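# Clear scrap and straighten jammed billets on ramp

## Task

Unjam the feed ramp. Move both scrap pieces, the square block and the hexagonal slice, into the scrap tray; a piece may be released as soon as some part of it is over the tray's inside. Every billet must finish lying squarely across the ramp, next to the others in one snug row pressed against the stop. Anything that stays in place only because the robot holds it does not count. Whatever the robot is touching at the end must not drop by more than about a fingernail's width once released, or the task fails.

## Robot and tools

Robot: two xArm7 arms, left_arm and right_arm, each with a two-finger parallel gripper and a wrist camera. Base positions in the scene frame: left_arm (-0.044, +0.347, +0.154) m, right_arm (+0.018, -0.142, +0.154) m; both bases are tilted. Scene frame: origin on the table top midway between the arms, +x out over the table, +z up, left_arm on the +y side. The arm names are labels only, not image sides. Mounting plates and the metal frame behind the arms are fixed obstacles and count as part of the nearby arm in any "too close" warning.

Joint order in every row and every result list, per arm: waist (joint1), shoulder (joint2), upper arm roll (joint3), elbow (joint4), forearm roll (joint5), wrist pitch (joint6), wrist roll (joint7). Wrist pitch has its sign flipped relative to the URDF in everything you send and read; its usable range in your numbers is therefore -3.142 to 1.693. Other ranges (rad): waist, upper arm roll, forearm roll, wrist roll -6.283 to 6.283; shoulder -2.059 to 2.094; elbow -0.192 to 3.927. Load limits (N m): 46.5, 46.5, 27.9, 27.9, 27.9, 18.6, 18.6 in that order; a held object's weight adds to load.

execute_actions(actions): a list of actions run one after another. Each action is a table of 1 to 15 rows; each row lasts one 1/30 s step, and a short table repeats its last row until 15 steps have passed. Every row is one flat list of 16 numbers in [-1, 1] covering both arms: seven left_arm joint offsets, then left_arm opening, then seven right_arm joint offsets, then right_arm opening. Joint entries are offsets, scaled so 1.0 = 2.036 rad, measured from the joint angles at the start of that action (for a call's first action, the last reported angles), not from the previous row. Opening is absolute: +1 fully open, -1 closed. An action that would take a joint more than 0.010 rad beyond its range is rejected for both arms; if the first action or any malformed action fails, nothing in the call runs. A "joint sent to its limit" line means a joint was clipped at its true end. An empty list just returns state and images.

move(target, speed, blocking): target is one 16-number row as above, with joint offsets counted from the Joint positions in the latest result that listed them, and opening absolute (sent at once). All joints travel together proportionally, so the hand follows a curve and does not avoid obstacles or the other arm. speed (0.01 to 2 rad/s, default 0.5) caps the joint with the longest travel; paths run 0.5 to 10 s and stop short if longer. Faster moves and targets set deeper past a contact hit and press harder. blocking=false returns after 0.5 s while motion continues; then only wait or stop are accepted until a result shows the move finished. The result adds a "move:" line: outcome (done, off_target, moving, held, fault), limits=held or limits=none, and each arm's joint farthest from target.

wait(seconds): 0 to 10 s, arms keep their last command; returns early if a running move ends. stop(): brakes a running move (needs room; fingers keep moving). zoom_image(camera, region): camera is cam_high, cam_left_wrist or cam_right_wrist; region [x0, y0, x1, y1] in image pixels, origin top-left, at most 504 by 504. Images are 896x504. read_manual(section): licence texts only. finished_scene(scene): ends the scene (1 or 2) after the last command is held; irreversible, reports success.

Results: per arm, end_effector_position (m) and end_effector_quat_wxyz in the scene frame plus velocities; the point lies between the pads when closed, about 2 cm behind the fingertips, and may be off at long reach. Fingers point along gripper +z and close along its y; closing pushes tips about 10 mm forward. Joint positions and Joint velocities give seven joints (rad, rad/s) then pad gap (m; 0.084 fully open). Joint targets shows what joints are currently driven toward. grip_measured is measured opening on the command scale. Step readings list joint angles at some steps; HELD marks steps where an arm's part was held back. "joint command not followed" means a clearance check altered targets.

Motion limits: joint targets move at most 3.14 rad/s, stay within 0.623 rad of measured angles, and are scaled back if the hand would jump over 70 mm in a step; large changes can take several actions, and unfinished motion may need re-commanding.

Gripping: command an opening clearly below grip_measured to hold; lower squeezes harder (about 24 N per pad max for parts up to ~6 cm). Resending grip_measured still presses lightly. Expect brief tugs on held parts or pushes on loose ones.

Avoid: dropping or knocking anything off the table, slams, hard pushes, arms colliding or pressing each other, and contact torque reaching load limits (the arm then backs off, stalls 10 s and skips the call). Holding loads heats motors: MOTOR HOT from 65 °C, brakes and OVER-TEMPERATURE FAULT at 80 °C. Before finishing, release everything and make sure nothing settles.

Each tool is called after ">>>" by a JSON object that holds its "fn" and its "kwargs", one argument or row to a line.

## Session

>>> {"fn": "execute_actions", "kwargs": {
  "actions": []
}}

Scene clock: 0.00 s.
left_arm: end_effector_position=(+0.3502, +0.1587, +0.2336) grip_measured=+1.00 end_effector_quat_wxyz=(+0.508, -0.442, +0.734, -0.092) end_effector_velocity=(+0.000, +0.000, +0.000) end_effector_angular_velocity=(-0.000, -0.000, +0.001) | right_arm: end_effector_position=(+0.3849, -0.5483, +0.3621) grip_measured=+1.00 end_effector_quat_wxyz=(-0.388, +0.612, +0.617, +0.306) end_effector_velocity=(-0.000, +0.000, +0.000) end_effector_angular_velocity=(-0.000, -0.000, +0.001)
Joint names: [waist, shoulder, upper arm roll, elbow, forearm roll, wrist pitch, wrist roll]
Joint positions: left_arm=[-1.167  0.871 -0.098  0.978  1.557 -1.639 -0.047  0.084] | right_arm=[ 0.01  -0.381 -0.579  1.58   0.176 -1.989 -2.147  0.084]
Joint velocities: left_arm=[ 0. -0.  0.  0. -0.  0.  0. -0.] | right_arm=[ 0.    -0.     0.001  0.    -0.001 -0.    -0.    -0.   ]
Joint targets: left_arm=[-1.167 0.871 -0.098 0.978 1.557 -1.639 -0.047] | right_arm=[0.010 -0.381 -0.579 1.580 0.176 -1.989 -2.147]

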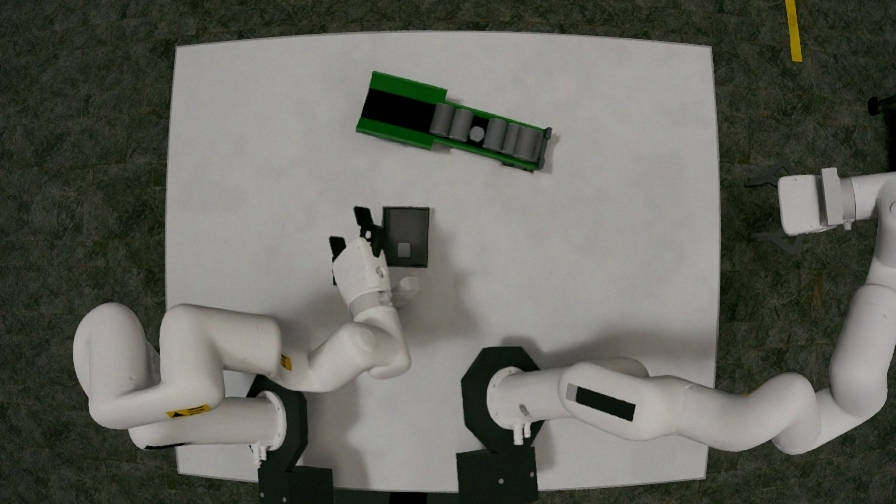

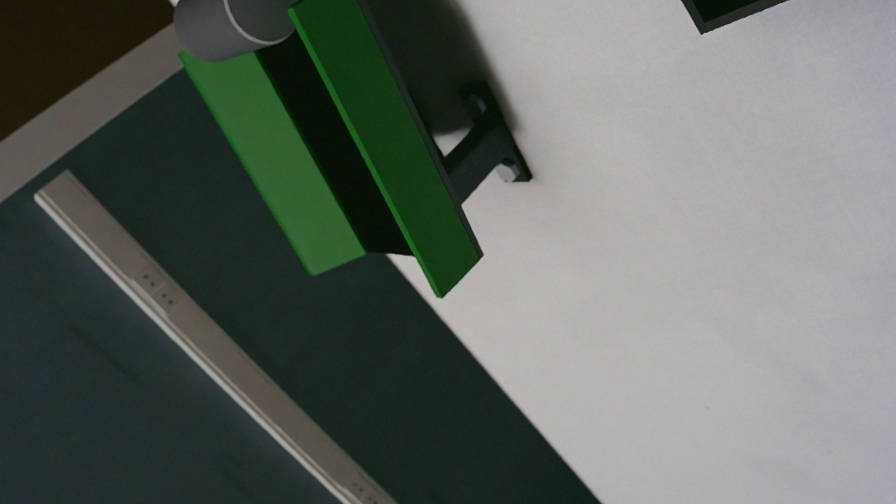

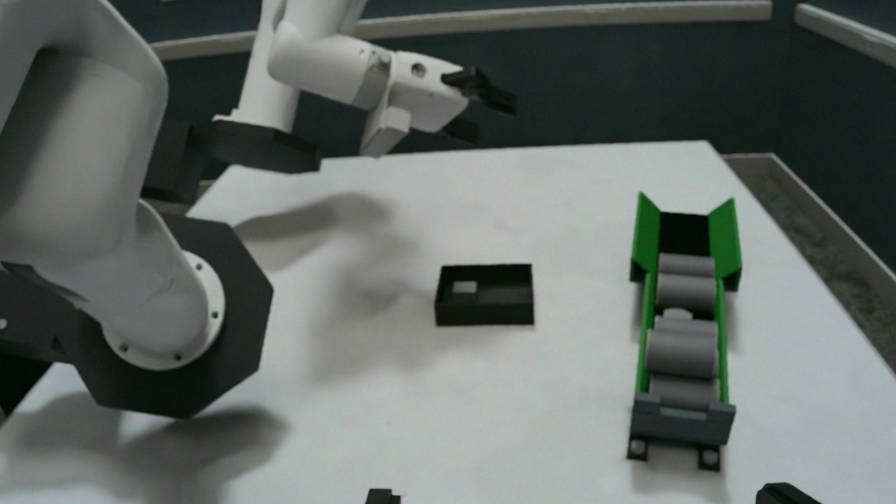

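>>> {"fn": "zoom_image", "kwargs": {
  "camera": "cam_high",
  "region": [340, 60, 580, 280]
}}

>>> {"fn": "zoom_image", "kwargs": {
  "camera": "cam_right_wrist",
  "region": [600, 180, 780, 480]
}}

Region (340, 60, 580, 280) of cam_high's 896x504 image, scaled by 2.100, with more detail than that image has; it fills the top 462 rows of this view, and the rest is white.

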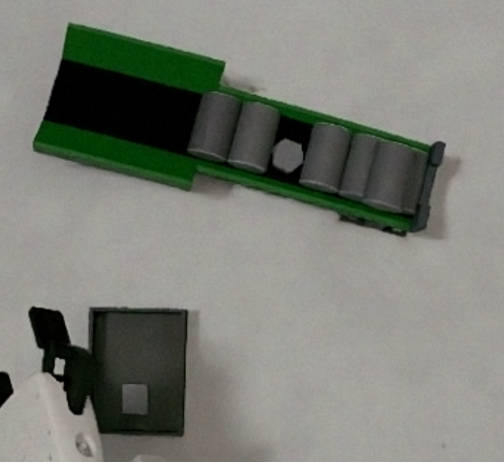

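Region (600, 180, 780, 480) of cam_right_wrist's 896x504 image, scaled by 1.680, with more detail than that image has; it fills the left 302 columns of this view, and the rest is white.

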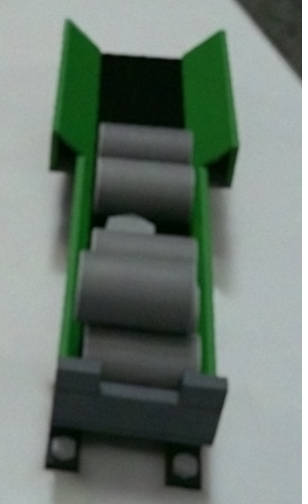

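>>> {"fn": "move", "kwargs": {
  "target": [0,0,0,0,0,0,0,1,0.239,0.364,0.284,-0.167,-0.489,0.427,0,1],
  "speed": 0.8
}}

Scene clock: 46.37 s.
left_arm: end_effector_position=(+0.3502, +0.1587, +0.2336) grip_measured=+1.00 end_effector_quat_wxyz=(+0.508, -0.442, +0.734, -0.092) end_effector_velocity=(-0.000, +0.000, -0.000) end_effector_angular_velocity=(-0.001, +0.001, -0.000) | right_arm: end_effector_position=(+0.5720, -0.0935, +0.2024) grip_measured=+1.00 end_effector_quat_wxyz=(+0.000, +0.022, +1.000, +0.001) end_effector_velocity=(-0.001, +0.001, -0.001) end_effector_angular_velocity=(-0.002, -0.000, +0.005)
Joint names: [waist, shoulder, upper arm roll, elbow, forearm roll, wrist pitch, wrist roll]
Joint positions: left_arm=[-1.167  0.871 -0.098  0.978  1.557 -1.639 -0.047  0.084] | right_arm=[ 0.496  0.359 -0.001  1.24  -0.819 -1.12  -2.147  0.084]
Joint velocities: left_arm=[ 0.    -0.001  0.    -0.001 -0.     0.001  0.    -0.   ] | right_arm=[ 0.002  0.003 -0.    -0.002 -0.002  0.001 -0.    -0.   ]
Joint targets: left_arm=[-1.167 0.871 -0.098 0.978 1.557 -1.639 -0.047] | right_arm=[0.496 0.360 -0.001 1.240 -0.820 -1.120 -2.147]
move: done; limits=none; left_arm: farthest joint: the waist, 0.000 radians from its target (0.000 radians at the start); right_arm: farthest joint: the waist, 0.001 radians from its target (0.487 radians at the start)
camera_calibration (this result's frames):
cam_left_wrist: T_world_to_cam=[[-0.555408, 0.60174, -0.573961, 0.267451], [0.10627, 0.735908, 0.66869, -0.244368], [0.82476, 0.3104, -0.472676, -0.0949812], [0, 0, 0, 1]] pos_world=[0.25285, 0.048379, 0.272018]
cam_right_wrist: T_world_to_cam=[[0.0377189, 0.999214, 0.0122211, 0.0979419], [0.99926, -0.0376234, -0.00794796, -0.503529], [-0.0074819, 0.0125119, -0.999894, 0.345374], [0, 0, 0, 1]] pos_world=[0.502046, -0.121131, 0.340138]

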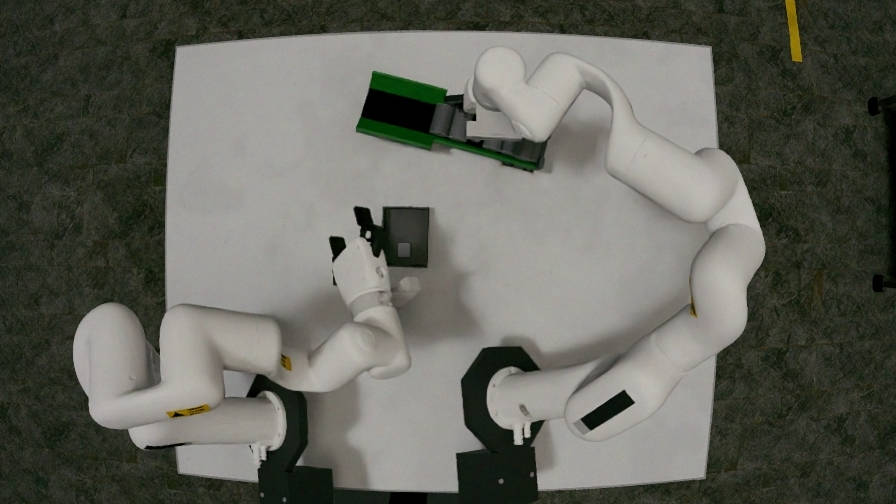

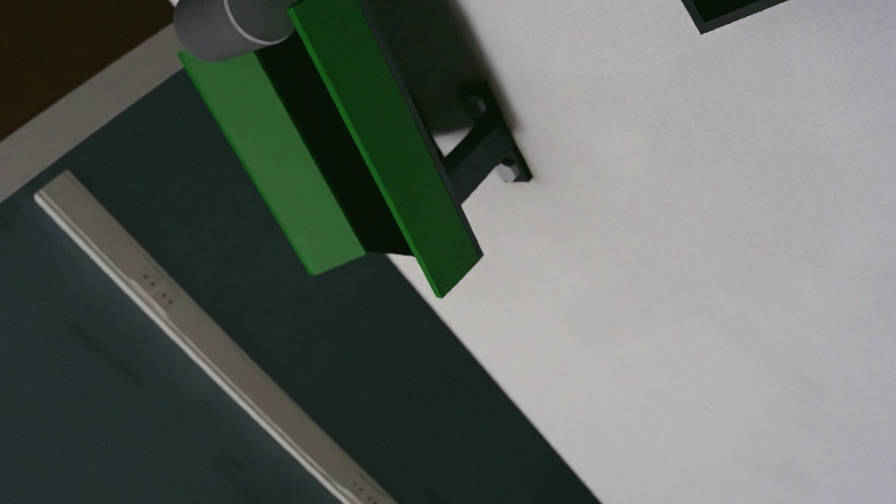

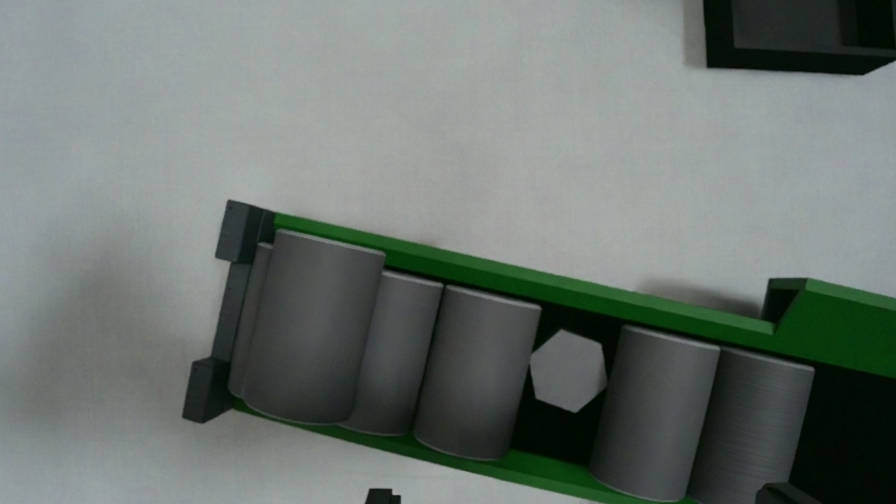

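>>> {"fn": "move", "kwargs": {
  "target": [0,0,0,0,0,0,0,1,-0.027,0.051,0,-0.046,-0.056,0.075,-0.643,0.3],
  "speed": 1.0
}}

Scene clock: 64.87 s.
left_arm: end_effector_position=(+0.3502, +0.1587, +0.2336) grip_measured=+1.00 end_effector_quat_wxyz=(+0.508, -0.442, +0.734, -0.092) end_effector_velocity=(-0.000, -0.000, -0.000) end_effector_angular_velocity=(+0.000, +0.000, -0.000) | right_arm: end_effector_position=(+0.5411, -0.0644, +0.1283) grip_measured=+0.29 end_effector_quat_wxyz=(-0.001, -0.649, +0.761, -0.001) end_effector_velocity=(-0.000, -0.000, -0.001) end_effector_angular_velocity=(-0.001, +0.001, +0.002)
Joint names: [waist, shoulder, upper arm roll, elbow, forearm roll, wrist pitch, wrist roll]
Joint positions: left_arm=[-1.167  0.871 -0.098  0.978  1.557 -1.639 -0.047  0.084] | right_arm=[ 0.441  0.463 -0.001  1.147 -0.933 -0.968 -3.456  0.056]
Joint velocities: left_arm=[ 0.     0.001  0.     0.     0.    -0.    -0.    -0.   ] | right_arm=[-0.     0.    -0.001 -0.001  0.    -0.    -0.003 -0.   ]
Joint targets: left_arm=[-1.167 0.871 -0.098 0.978 1.557 -1.639 -0.047] | right_arm=[0.441 0.463 -0.001 1.147 -0.933 -0.968 -3.456]
move: done; limits=none; left_arm: farthest joint: the waist, 0.000 radians from its target (0.000 radians at the start); right_arm: farthest joint: the waist, 0.000 radians from its target (0.055 radians at the start)
camera_calibration (this result's frames):
cam_left_wrist: T_world_to_cam=[[-0.555408, 0.60174, -0.573961, 0.267451], [0.10627, 0.735908, 0.668689, -0.244368], [0.82476, 0.3104, -0.472676, -0.0949812], [0, 0, 0, 1]] pos_world=[0.25285, 0.048379, 0.272018]
cam_right_wrist: T_world_to_cam=[[-0.988268, 0.152282, 0.0116668, 0.571601], [0.152158, 0.988296, -0.0108663, 0.0526218], [-0.013185, -0.00896365, -0.999873, 0.272437], [0, 0, 0, 1]] pos_world=[0.56048, -0.136608, 0.266305]

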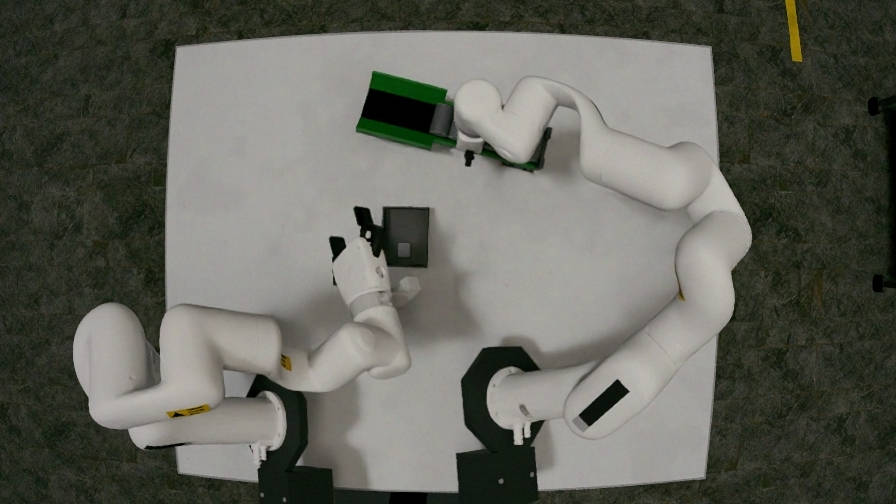

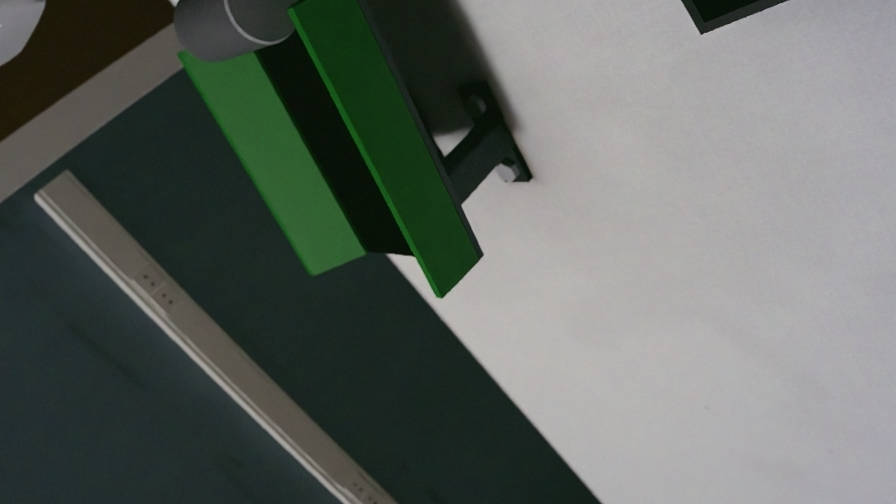

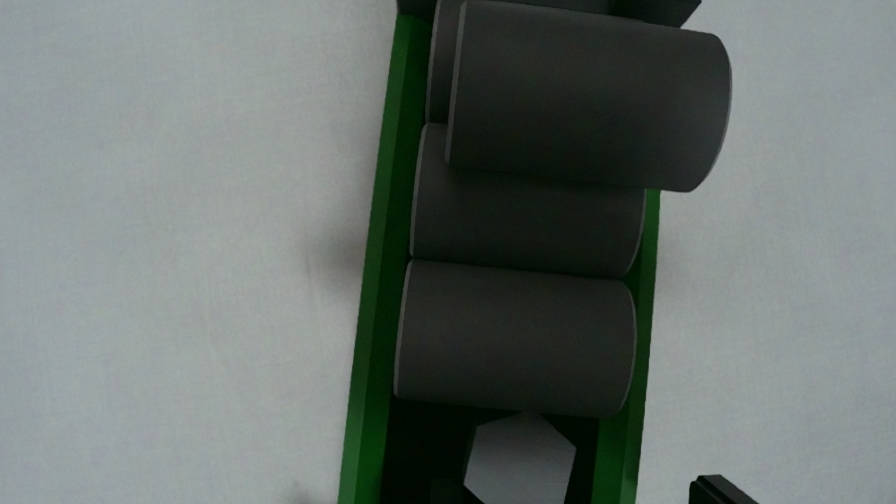

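>>> {"fn": "move", "kwargs": {
  "target": [0,0,0,0,0,0,0,1,-0.021,0.0084,0,0.0142,-0.0083,0.0083,0.054,0.3],
  "speed": 0.2
}}

Scene clock: 79.73 s.
left_arm: end_effector_position=(+0.3502, +0.1587, +0.2336) grip_measured=+1.00 end_effector_quat_wxyz=(+0.508, -0.442, +0.734, -0.092) end_effector_velocity=(+0.000, +0.000, +0.000) end_effector_angular_velocity=(+0.000, -0.001, +0.001) | right_arm: end_effector_position=(+0.5556, -0.0761, +0.1158) grip_measured=+0.29 end_effector_quat_wxyz=(+0.000, -0.594, +0.805, -0.001) end_effector_velocity=(+0.000, -0.001, -0.001) end_effector_angular_velocity=(+0.000, +0.000, -0.004)
Joint names: [waist, shoulder, upper arm roll, elbow, forearm roll, wrist pitch, wrist roll]
Joint positions: left_arm=[-1.167  0.871 -0.098  0.978  1.557 -1.639 -0.047  0.084] | right_arm=[ 0.398  0.48  -0.001  1.176 -0.95  -0.951 -3.346  0.056]
Joint velocities: left_arm=[ 0.    -0.001  0.    -0.     0.    -0.001 -0.    -0.   ] | right_arm=[-0.001  0.    -0.001  0.    -0.     0.001  0.002 -0.   ]
Joint targets: left_arm=[-1.167 0.871 -0.098 0.978 1.557 -1.639 -0.047] | right_arm=[0.398 0.480 -0.001 1.176 -0.950 -0.951 -3.346]
move: done; limits=none; left_arm: farthest joint: the waist, 0.000 radians from its target (0.000 radians at the start); right_arm: farthest joint: the waist, 0.000 radians from its target (0.043 radians at the start)
camera_calibration (this result's frames):
cam_left_wrist: T_world_to_cam=[[-0.555408, 0.60174, -0.573961, 0.267451], [0.10627, 0.735908, 0.66869, -0.244368], [0.82476, 0.3104, -0.472677, -0.0949812], [0, 0, 0, 1]] pos_world=[0.25285, 0.0483791, 0.272017]
cam_right_wrist: T_world_to_cam=[[-0.957488, 0.288318, 0.00942134, 0.581379], [0.288234, 0.957515, -0.00932452, -0.0162876], [-0.0117095, -0.00621257, -0.999912, 0.259404], [0, 0, 0, 1]] pos_world=[0.564396, -0.150415, 0.253752]

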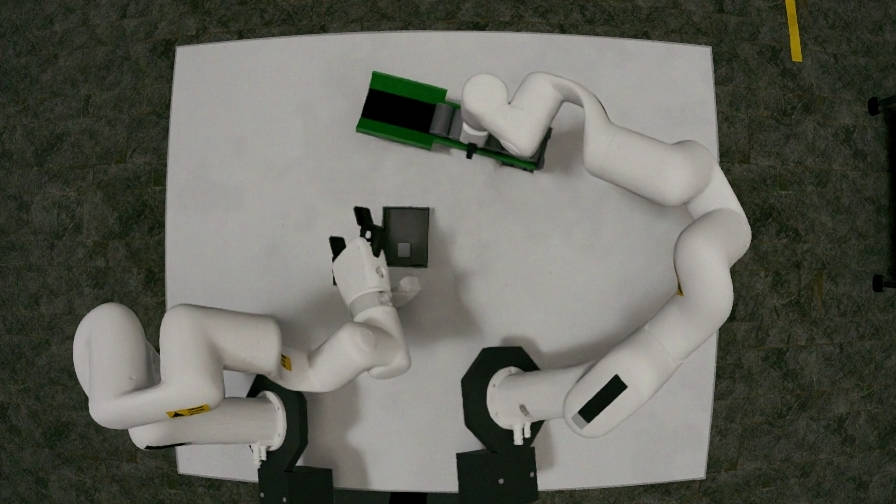

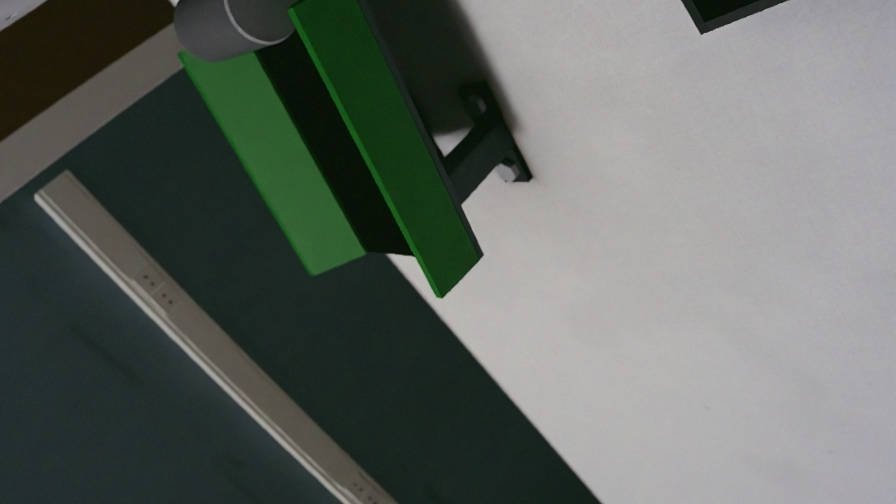

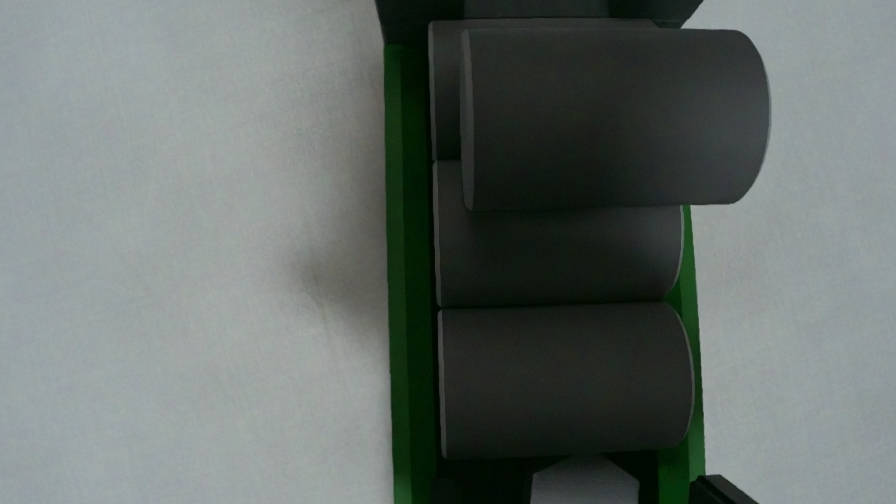

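>>> {"fn": "execute_actions", "kwargs": {
  "actions": [
    [[0,0,0,0,0,0,0,1,0,0,0,0,0,0,0,-0.05]],
    [[0,0,0,0,0,0,0,1,-0.0053,0.0048,0,-0.0018,-0.0054,0.007,-0.008,-0.05]],
    [[0,0,0,0,0,0,0,1,-0.0053,0.0048,0,-0.0018,-0.0054,0.007,-0.008,-0.05]],
    [[0,0,0,0,0,0,0,1,0,0,0,0,0,0,0,-0.05]]
  ]
}}

Scene clock: 89.13 s.
left_arm: end_effector_position=(+0.3502, +0.1587, +0.2336) grip_measured=+1.00 end_effector_quat_wxyz=(+0.508, -0.442, +0.734, -0.092) end_effector_velocity=(-0.000, -0.000, -0.000) end_effector_angular_velocity=(-0.000, +0.001, -0.001) | right_arm: end_effector_position=(+0.5528, -0.0752, +0.1016) grip_measured=-0.06 end_effector_quat_wxyz=(+0.000, -0.612, +0.791, +0.001) end_effector_velocity=(-0.000, -0.000, -0.000) end_effector_angular_velocity=(-0.000, +0.000, -0.000)
Joint names: [waist, shoulder, upper arm roll, elbow, forearm roll, wrist pitch, wrist roll]
Joint positions: left_arm=[-1.167  0.871 -0.098  0.978  1.557 -1.639 -0.047  0.084] | right_arm=[ 0.377  0.499 -0.001  1.169 -0.972 -0.923 -3.378  0.041]
Joint velocities: left_arm=[ 0.    -0.     0.    -0.    -0.     0.001  0.     0.   ] | right_arm=[-0.  0. -0.  0. -0.  0.  0.  0.]
Joint targets: left_arm=[-1.167 0.871 -0.098 0.978 1.557 -1.639 -0.047] | right_arm=[0.377 0.499 -0.001 1.169 -0.972 -0.923 -3.378]
Step readings (joint positions; steps 1 to 15: 1st action; 16 to 30: 2nd action; 31 to 45: 3rd action; 46 to 60: 4th action):
0: left_arm=[-1.167 0.871 -0.098 0.978 1.557 -1.639 -0.047] | right_arm=[0.398 0.480 -0.001 1.176 -0.950 -0.951 -3.346]
1: left_arm=[-1.167 0.871 -0.098 0.978 1.557 -1.639 -0.047] | right_arm=[0.398 0.480 -0.001 1.176 -0.950 -0.951 -3.346]
2: left_arm=[-1.167 0.871 -0.098 0.978 1.557 -1.639 -0.047] | right_arm=[0.398 0.480 -0.001 1.176 -0.950 -0.951 -3.346]
4: left_arm=[-1.167 0.871 -0.098 0.978 1.557 -1.639 -0.047] | right_arm=[0.398 0.480 -0.001 1.176 -0.950 -0.951 -3.346]
8: left_arm=[-1.167 0.871 -0.098 0.978 1.557 -1.639 -0.047] | right_arm=[0.398 0.480 -0.001 1.176 -0.950 -0.951 -3.346]
15: left_arm=[-1.167 0.871 -0.098 0.978 1.557 -1.639 -0.047] | right_arm=[0.398 0.480 -0.001 1.176 -0.950 -0.951 -3.346]
16: left_arm=[-1.167 0.871 -0.098 0.978 1.557 -1.639 -0.047] | right_arm=[0.398 0.480 -0.001 1.176 -0.950 -0.951 -3.347]
17: left_arm=[-1.167 0.871 -0.098 0.978 1.557 -1.639 -0.047] | right_arm=[0.398 0.481 -0.001 1.175 -0.951 -0.949 -3.348]
19: left_arm=[-1.167 0.871 -0.098 0.978 1.557 -1.639 -0.047] | right_arm=[0.394 0.484 -0.001 1.175 -0.955 -0.945 -3.353]
23: left_arm=[-1.167 0.871 -0.098 0.978 1.557 -1.639 -0.047] | right_arm=[0.389 0.488 -0.002 1.172 -0.959 -0.939 -3.360]
30: left_arm=[-1.167 0.871 -0.098 0.978 1.557 -1.639 -0.047] | right_arm=[0.388 0.490 -0.001 1.172 -0.961 -0.937 -3.362]
31: left_arm=[-1.167 0.871 -0.098 0.978 1.557 -1.639 -0.047] | right_arm=[0.388 0.490 -0.001 1.172 -0.961 -0.937 -3.363]
32: left_arm=[-1.167 0.871 -0.098 0.978 1.557 -1.639 -0.047] | right_arm=[0.387 0.490 -0.001 1.172 -0.962 -0.935 -3.364]
34: left_arm=[-1.167 0.871 -0.098 0.978 1.557 -1.639 -0.047] | right_arm=[0.384 0.493 -0.001 1.171 -0.966 -0.931 -3.369]
38: left_arm=[-1.167 0.871 -0.098 0.978 1.557 -1.639 -0.047] | right_arm=[0.379 0.498 -0.002 1.169 -0.970 -0.925 -3.376]
45: left_arm=[-1.167 0.871 -0.098 0.978 1.557 -1.639 -0.047] | right_arm=[0.377 0.499 -0.001 1.169 -0.972 -0.923 -3.378]
46: left_arm=[-1.167 0.871 -0.098 0.978 1.557 -1.639 -0.047] | right_arm=[0.377 0.499 -0.001 1.169 -0.972 -0.923 -3.378]
47: left_arm=[-1.167 0.871 -0.098 0.978 1.557 -1.639 -0.047] | right_arm=[0.377 0.499 -0.001 1.168 -0.972 -0.923 -3.379]
49: left_arm=[-1.167 0.871 -0.098 0.978 1.557 -1.639 -0.047] | right_arm=[0.377 0.499 -0.001 1.169 -0.972 -0.923 -3.378]
53: left_arm=[-1.167 0.871 -0.098 0.978 1.557 -1.639 -0.047] | right_arm=[0.377 0.499 -0.001 1.169 -0.972 -0.923 -3.378]
60: Joint positions above
camera_calibration (this result's frames):
cam_left_wrist: T_world_to_cam=[[-0.555408, 0.60174, -0.573961, 0.267451], [0.106271, 0.735908, 0.66869, -0.244368], [0.82476, 0.310401, -0.472676, -0.0949813], [0, 0, 0, 1]] pos_world=[0.25285, 0.0483791, 0.272017]
cam_right_wrist: T_world_to_cam=[[-0.969783, 0.243638, 0.012701, 0.581681], [0.243577, 0.969862, -0.00615703, 0.00886808], [-0.0138183, -0.00287731, -0.9999, 0.246594], [0, 0, 0, 1]] pos_world=[0.565351, -0.149611, 0.239237]

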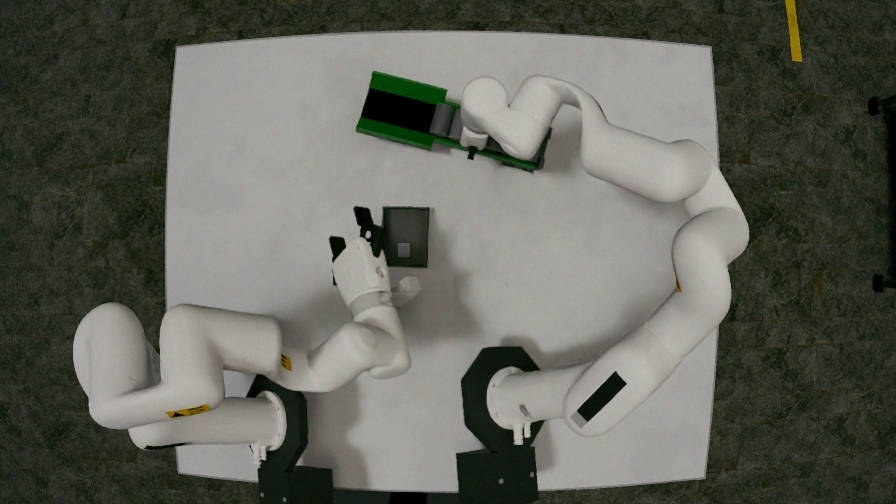

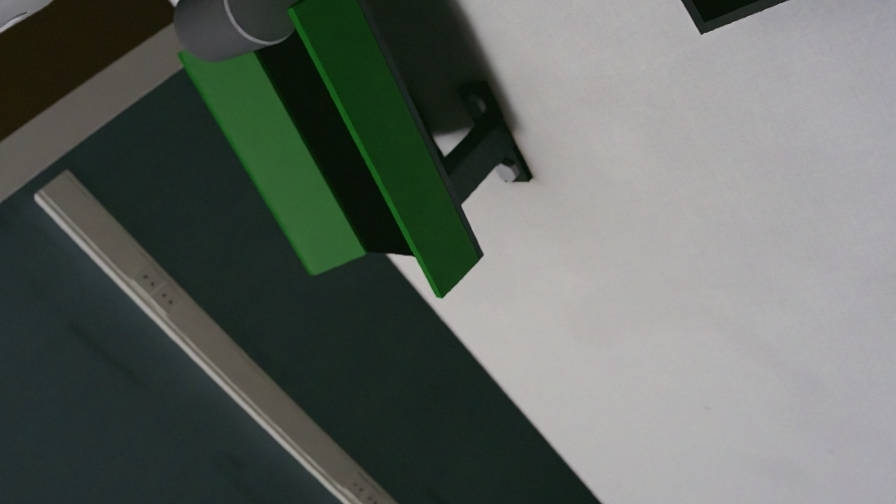

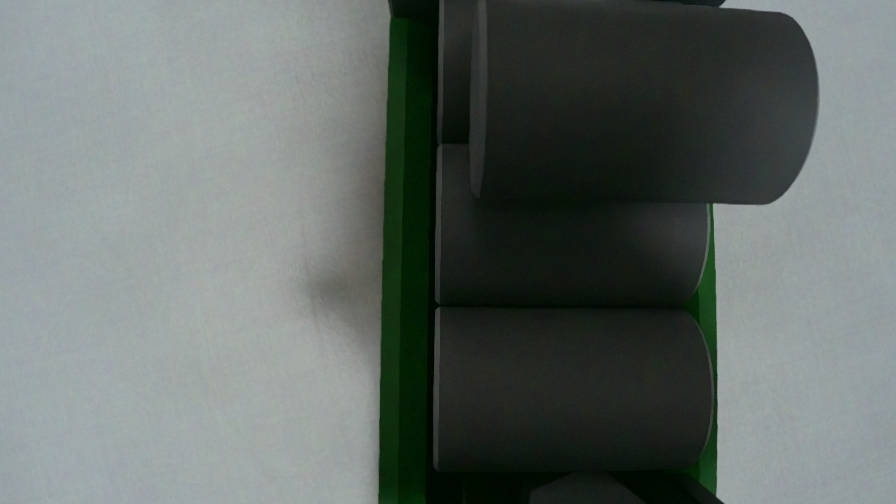

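>>> {"fn": "move", "kwargs": {
  "target": [0,0,0,0,0,0,0,1,0,0,0,0,0,0,0,-1]
}}

>>> {"fn": "move", "kwargs": {
  "target": [0,0,0,0,0,0,0,1,0.07,-0.064,0,0.0245,0.072,-0.093,0,-1],
  "speed": 0.3
}}

Scene clock: 94.80 s.
left_arm: end_effector_position=(+0.3502, +0.1587, +0.2336) grip_measured=+1.00 end_effector_quat_wxyz=(+0.508, -0.442, +0.734, -0.092) end_effector_velocity=(-0.000, +0.000, -0.000) end_effector_angular_velocity=(+0.000, -0.000, -0.000) | right_arm: end_effector_position=(+0.5529, -0.0754, +0.1016) grip_measured=-1.00 end_effector_quat_wxyz=(+0.000, -0.612, +0.791, +0.001) end_effector_velocity=(+0.000, -0.000, -0.000) end_effector_angular_velocity=(+0.000, +0.000, -0.001)
Joint names: [waist, shoulder, upper arm roll, elbow, forearm roll, wrist pitch, wrist roll]
Joint positions: left_arm=[-1.167  0.871 -0.098  0.978  1.557 -1.639 -0.047  0.084] | right_arm=[ 0.377  0.499 -0.001  1.169 -0.972 -0.923 -3.378  0.   ]
Joint velocities: left_arm=[-0. -0.  0. -0.  0. -0.  0.  0.] | right_arm=[ 0.    -0.    -0.001 -0.     0.     0.001 -0.     0.   ]
Joint targets: left_arm=[-1.167 0.871 -0.098 0.978 1.557 -1.639 -0.047] | right_arm=[0.377 0.499 -0.001 1.169 -0.972 -0.923 -3.378]
move: done; limits=none; left_arm: farthest joint: the waist, 0.000 radians from its target (0.000 radians at the start); right_arm: farthest joint: the waist, 0.000 radians from its target (0.000 radians at the start)
camera_calibration (this result's frames):
cam_left_wrist: T_world_to_cam=[[-0.555408, 0.60174, -0.573961, 0.267451], [0.10627, 0.735908, 0.66869, -0.244368], [0.82476, 0.310401, -0.472676, -0.0949814], [0, 0, 0, 1]] pos_world=[0.25285, 0.0483792, 0.272017]
cam_right_wrist: T_world_to_cam=[[-0.969695, 0.243995, 0.0125956, 0.581842], [0.243932, 0.969771, -0.0063709, 0.00886403], [-0.0137693, -0.00310536, -0.9999, 0.246538], [0, 0, 0, 1]] pos_world=[0.565442, -0.149797, 0.239241]

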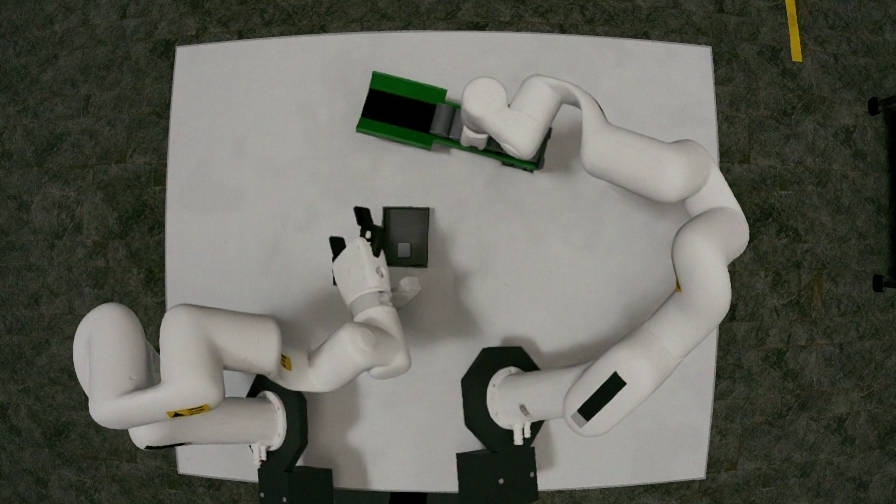

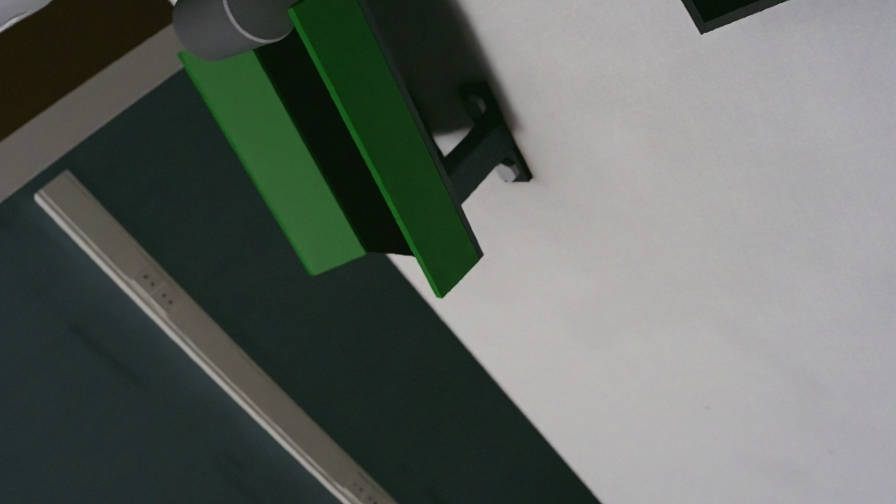

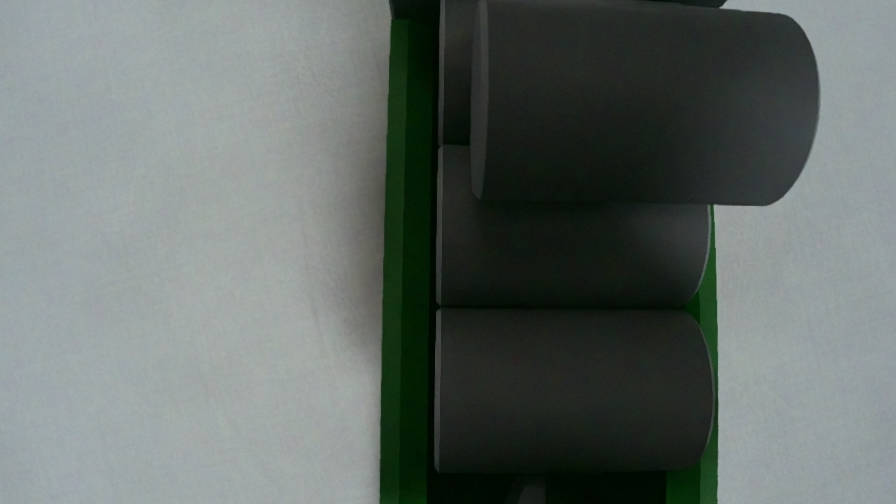

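Scene clock: 96.03 s.
left_arm: end_effector_position=(+0.3502, +0.1587, +0.2336) grip_measured=+1.00 end_effector_quat_wxyz=(+0.508, -0.442, +0.734, -0.092) end_effector_velocity=(-0.000, +0.000, -0.000) end_effector_angular_velocity=(+0.000, +0.000, -0.000) | right_arm: end_effector_position=(+0.5606, -0.0795, +0.2008) grip_measured=-1.00 end_effector_quat_wxyz=(+0.001, -0.576, +0.817, -0.001) end_effector_velocity=(-0.000, +0.000, +0.003) end_effector_angular_velocity=(+0.001, -0.001, -0.000)
Joint names: [waist, shoulder, upper arm roll, elbow, forearm roll, wrist pitch, wrist roll]
Joint positions: left_arm=[-1.167  0.871 -0.098  0.978  1.557 -1.639 -0.047  0.084] | right_arm=[ 0.519  0.369 -0.001  1.218 -0.826 -1.112 -3.378  0.   ]
Joint velocities: left_arm=[ 0.    -0.001 -0.    -0.001 -0.     0.    -0.     0.   ] | right_arm=[ 0.003 -0.003  0.002  0.001  0.002 -0.004 -0.     0.   ]
Joint targets: left_arm=[-1.167 0.871 -0.098 0.978 1.557 -1.639 -0.047] | right_arm=[0.520 0.369 -0.001 1.219 -0.825 -1.112 -3.378]
move: done; limits=none; left_arm: farthest joint: the waist, 0.000 radians from its target (0.000 radians at the start); right_arm: farthest joint: the elbow, 0.001 radians from its target (0.050 radians at the start)
camera_calibration (this result's frames):
cam_left_wrist: T_world_to_cam=[[-0.555408, 0.60174, -0.573961, 0.26745], [0.106271, 0.735908, 0.66869, -0.244368], [0.82476, 0.310401, -0.472676, -0.0949814], [0, 0, 0, 1]] pos_world=[0.25285, 0.0483792, 0.272017]
cam_right_wrist: T_world_to_cam=[[-0.943927, 0.330063, 0.00782596, 0.582452], [0.329999, 0.943944, -0.00835595, -0.0383374], [-0.0101453, -0.00530484, -0.999934, 0.343584], [0, 0, 0, 1]] pos_world=[0.565929, -0.154234, 0.338683]

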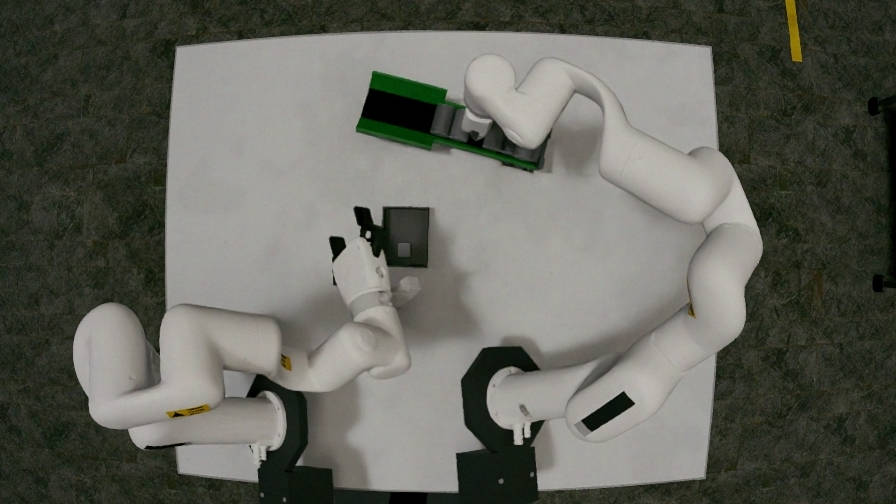

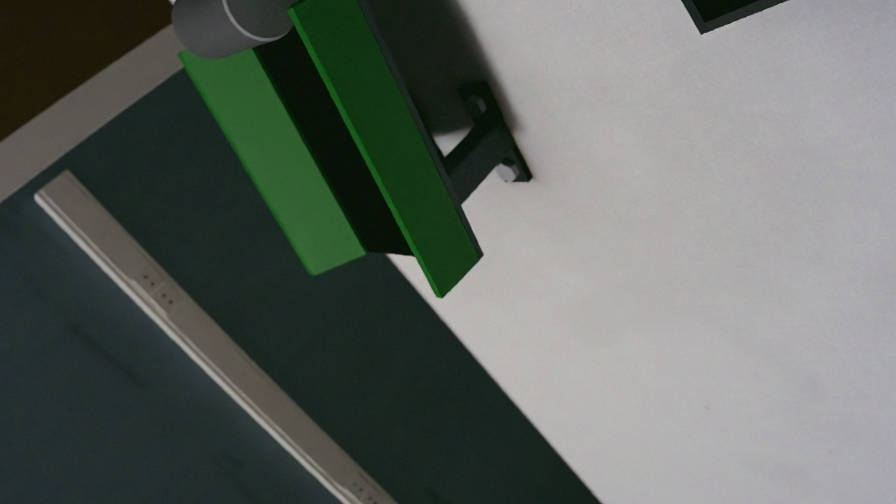

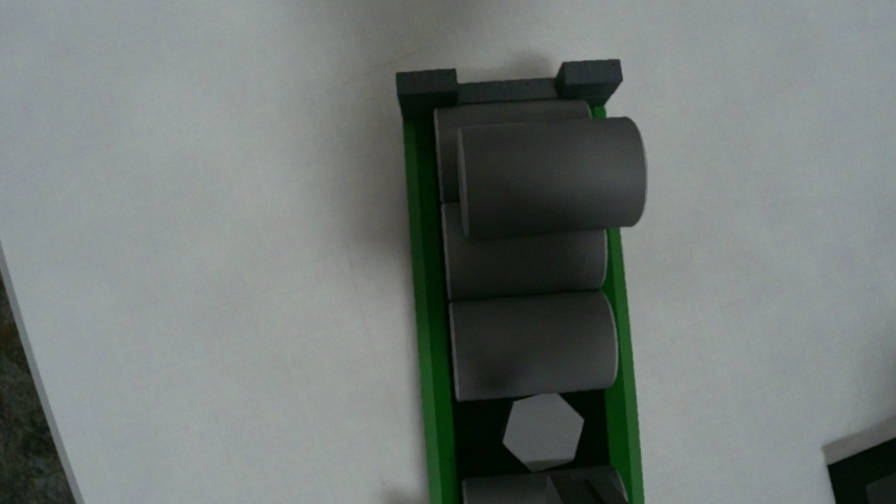

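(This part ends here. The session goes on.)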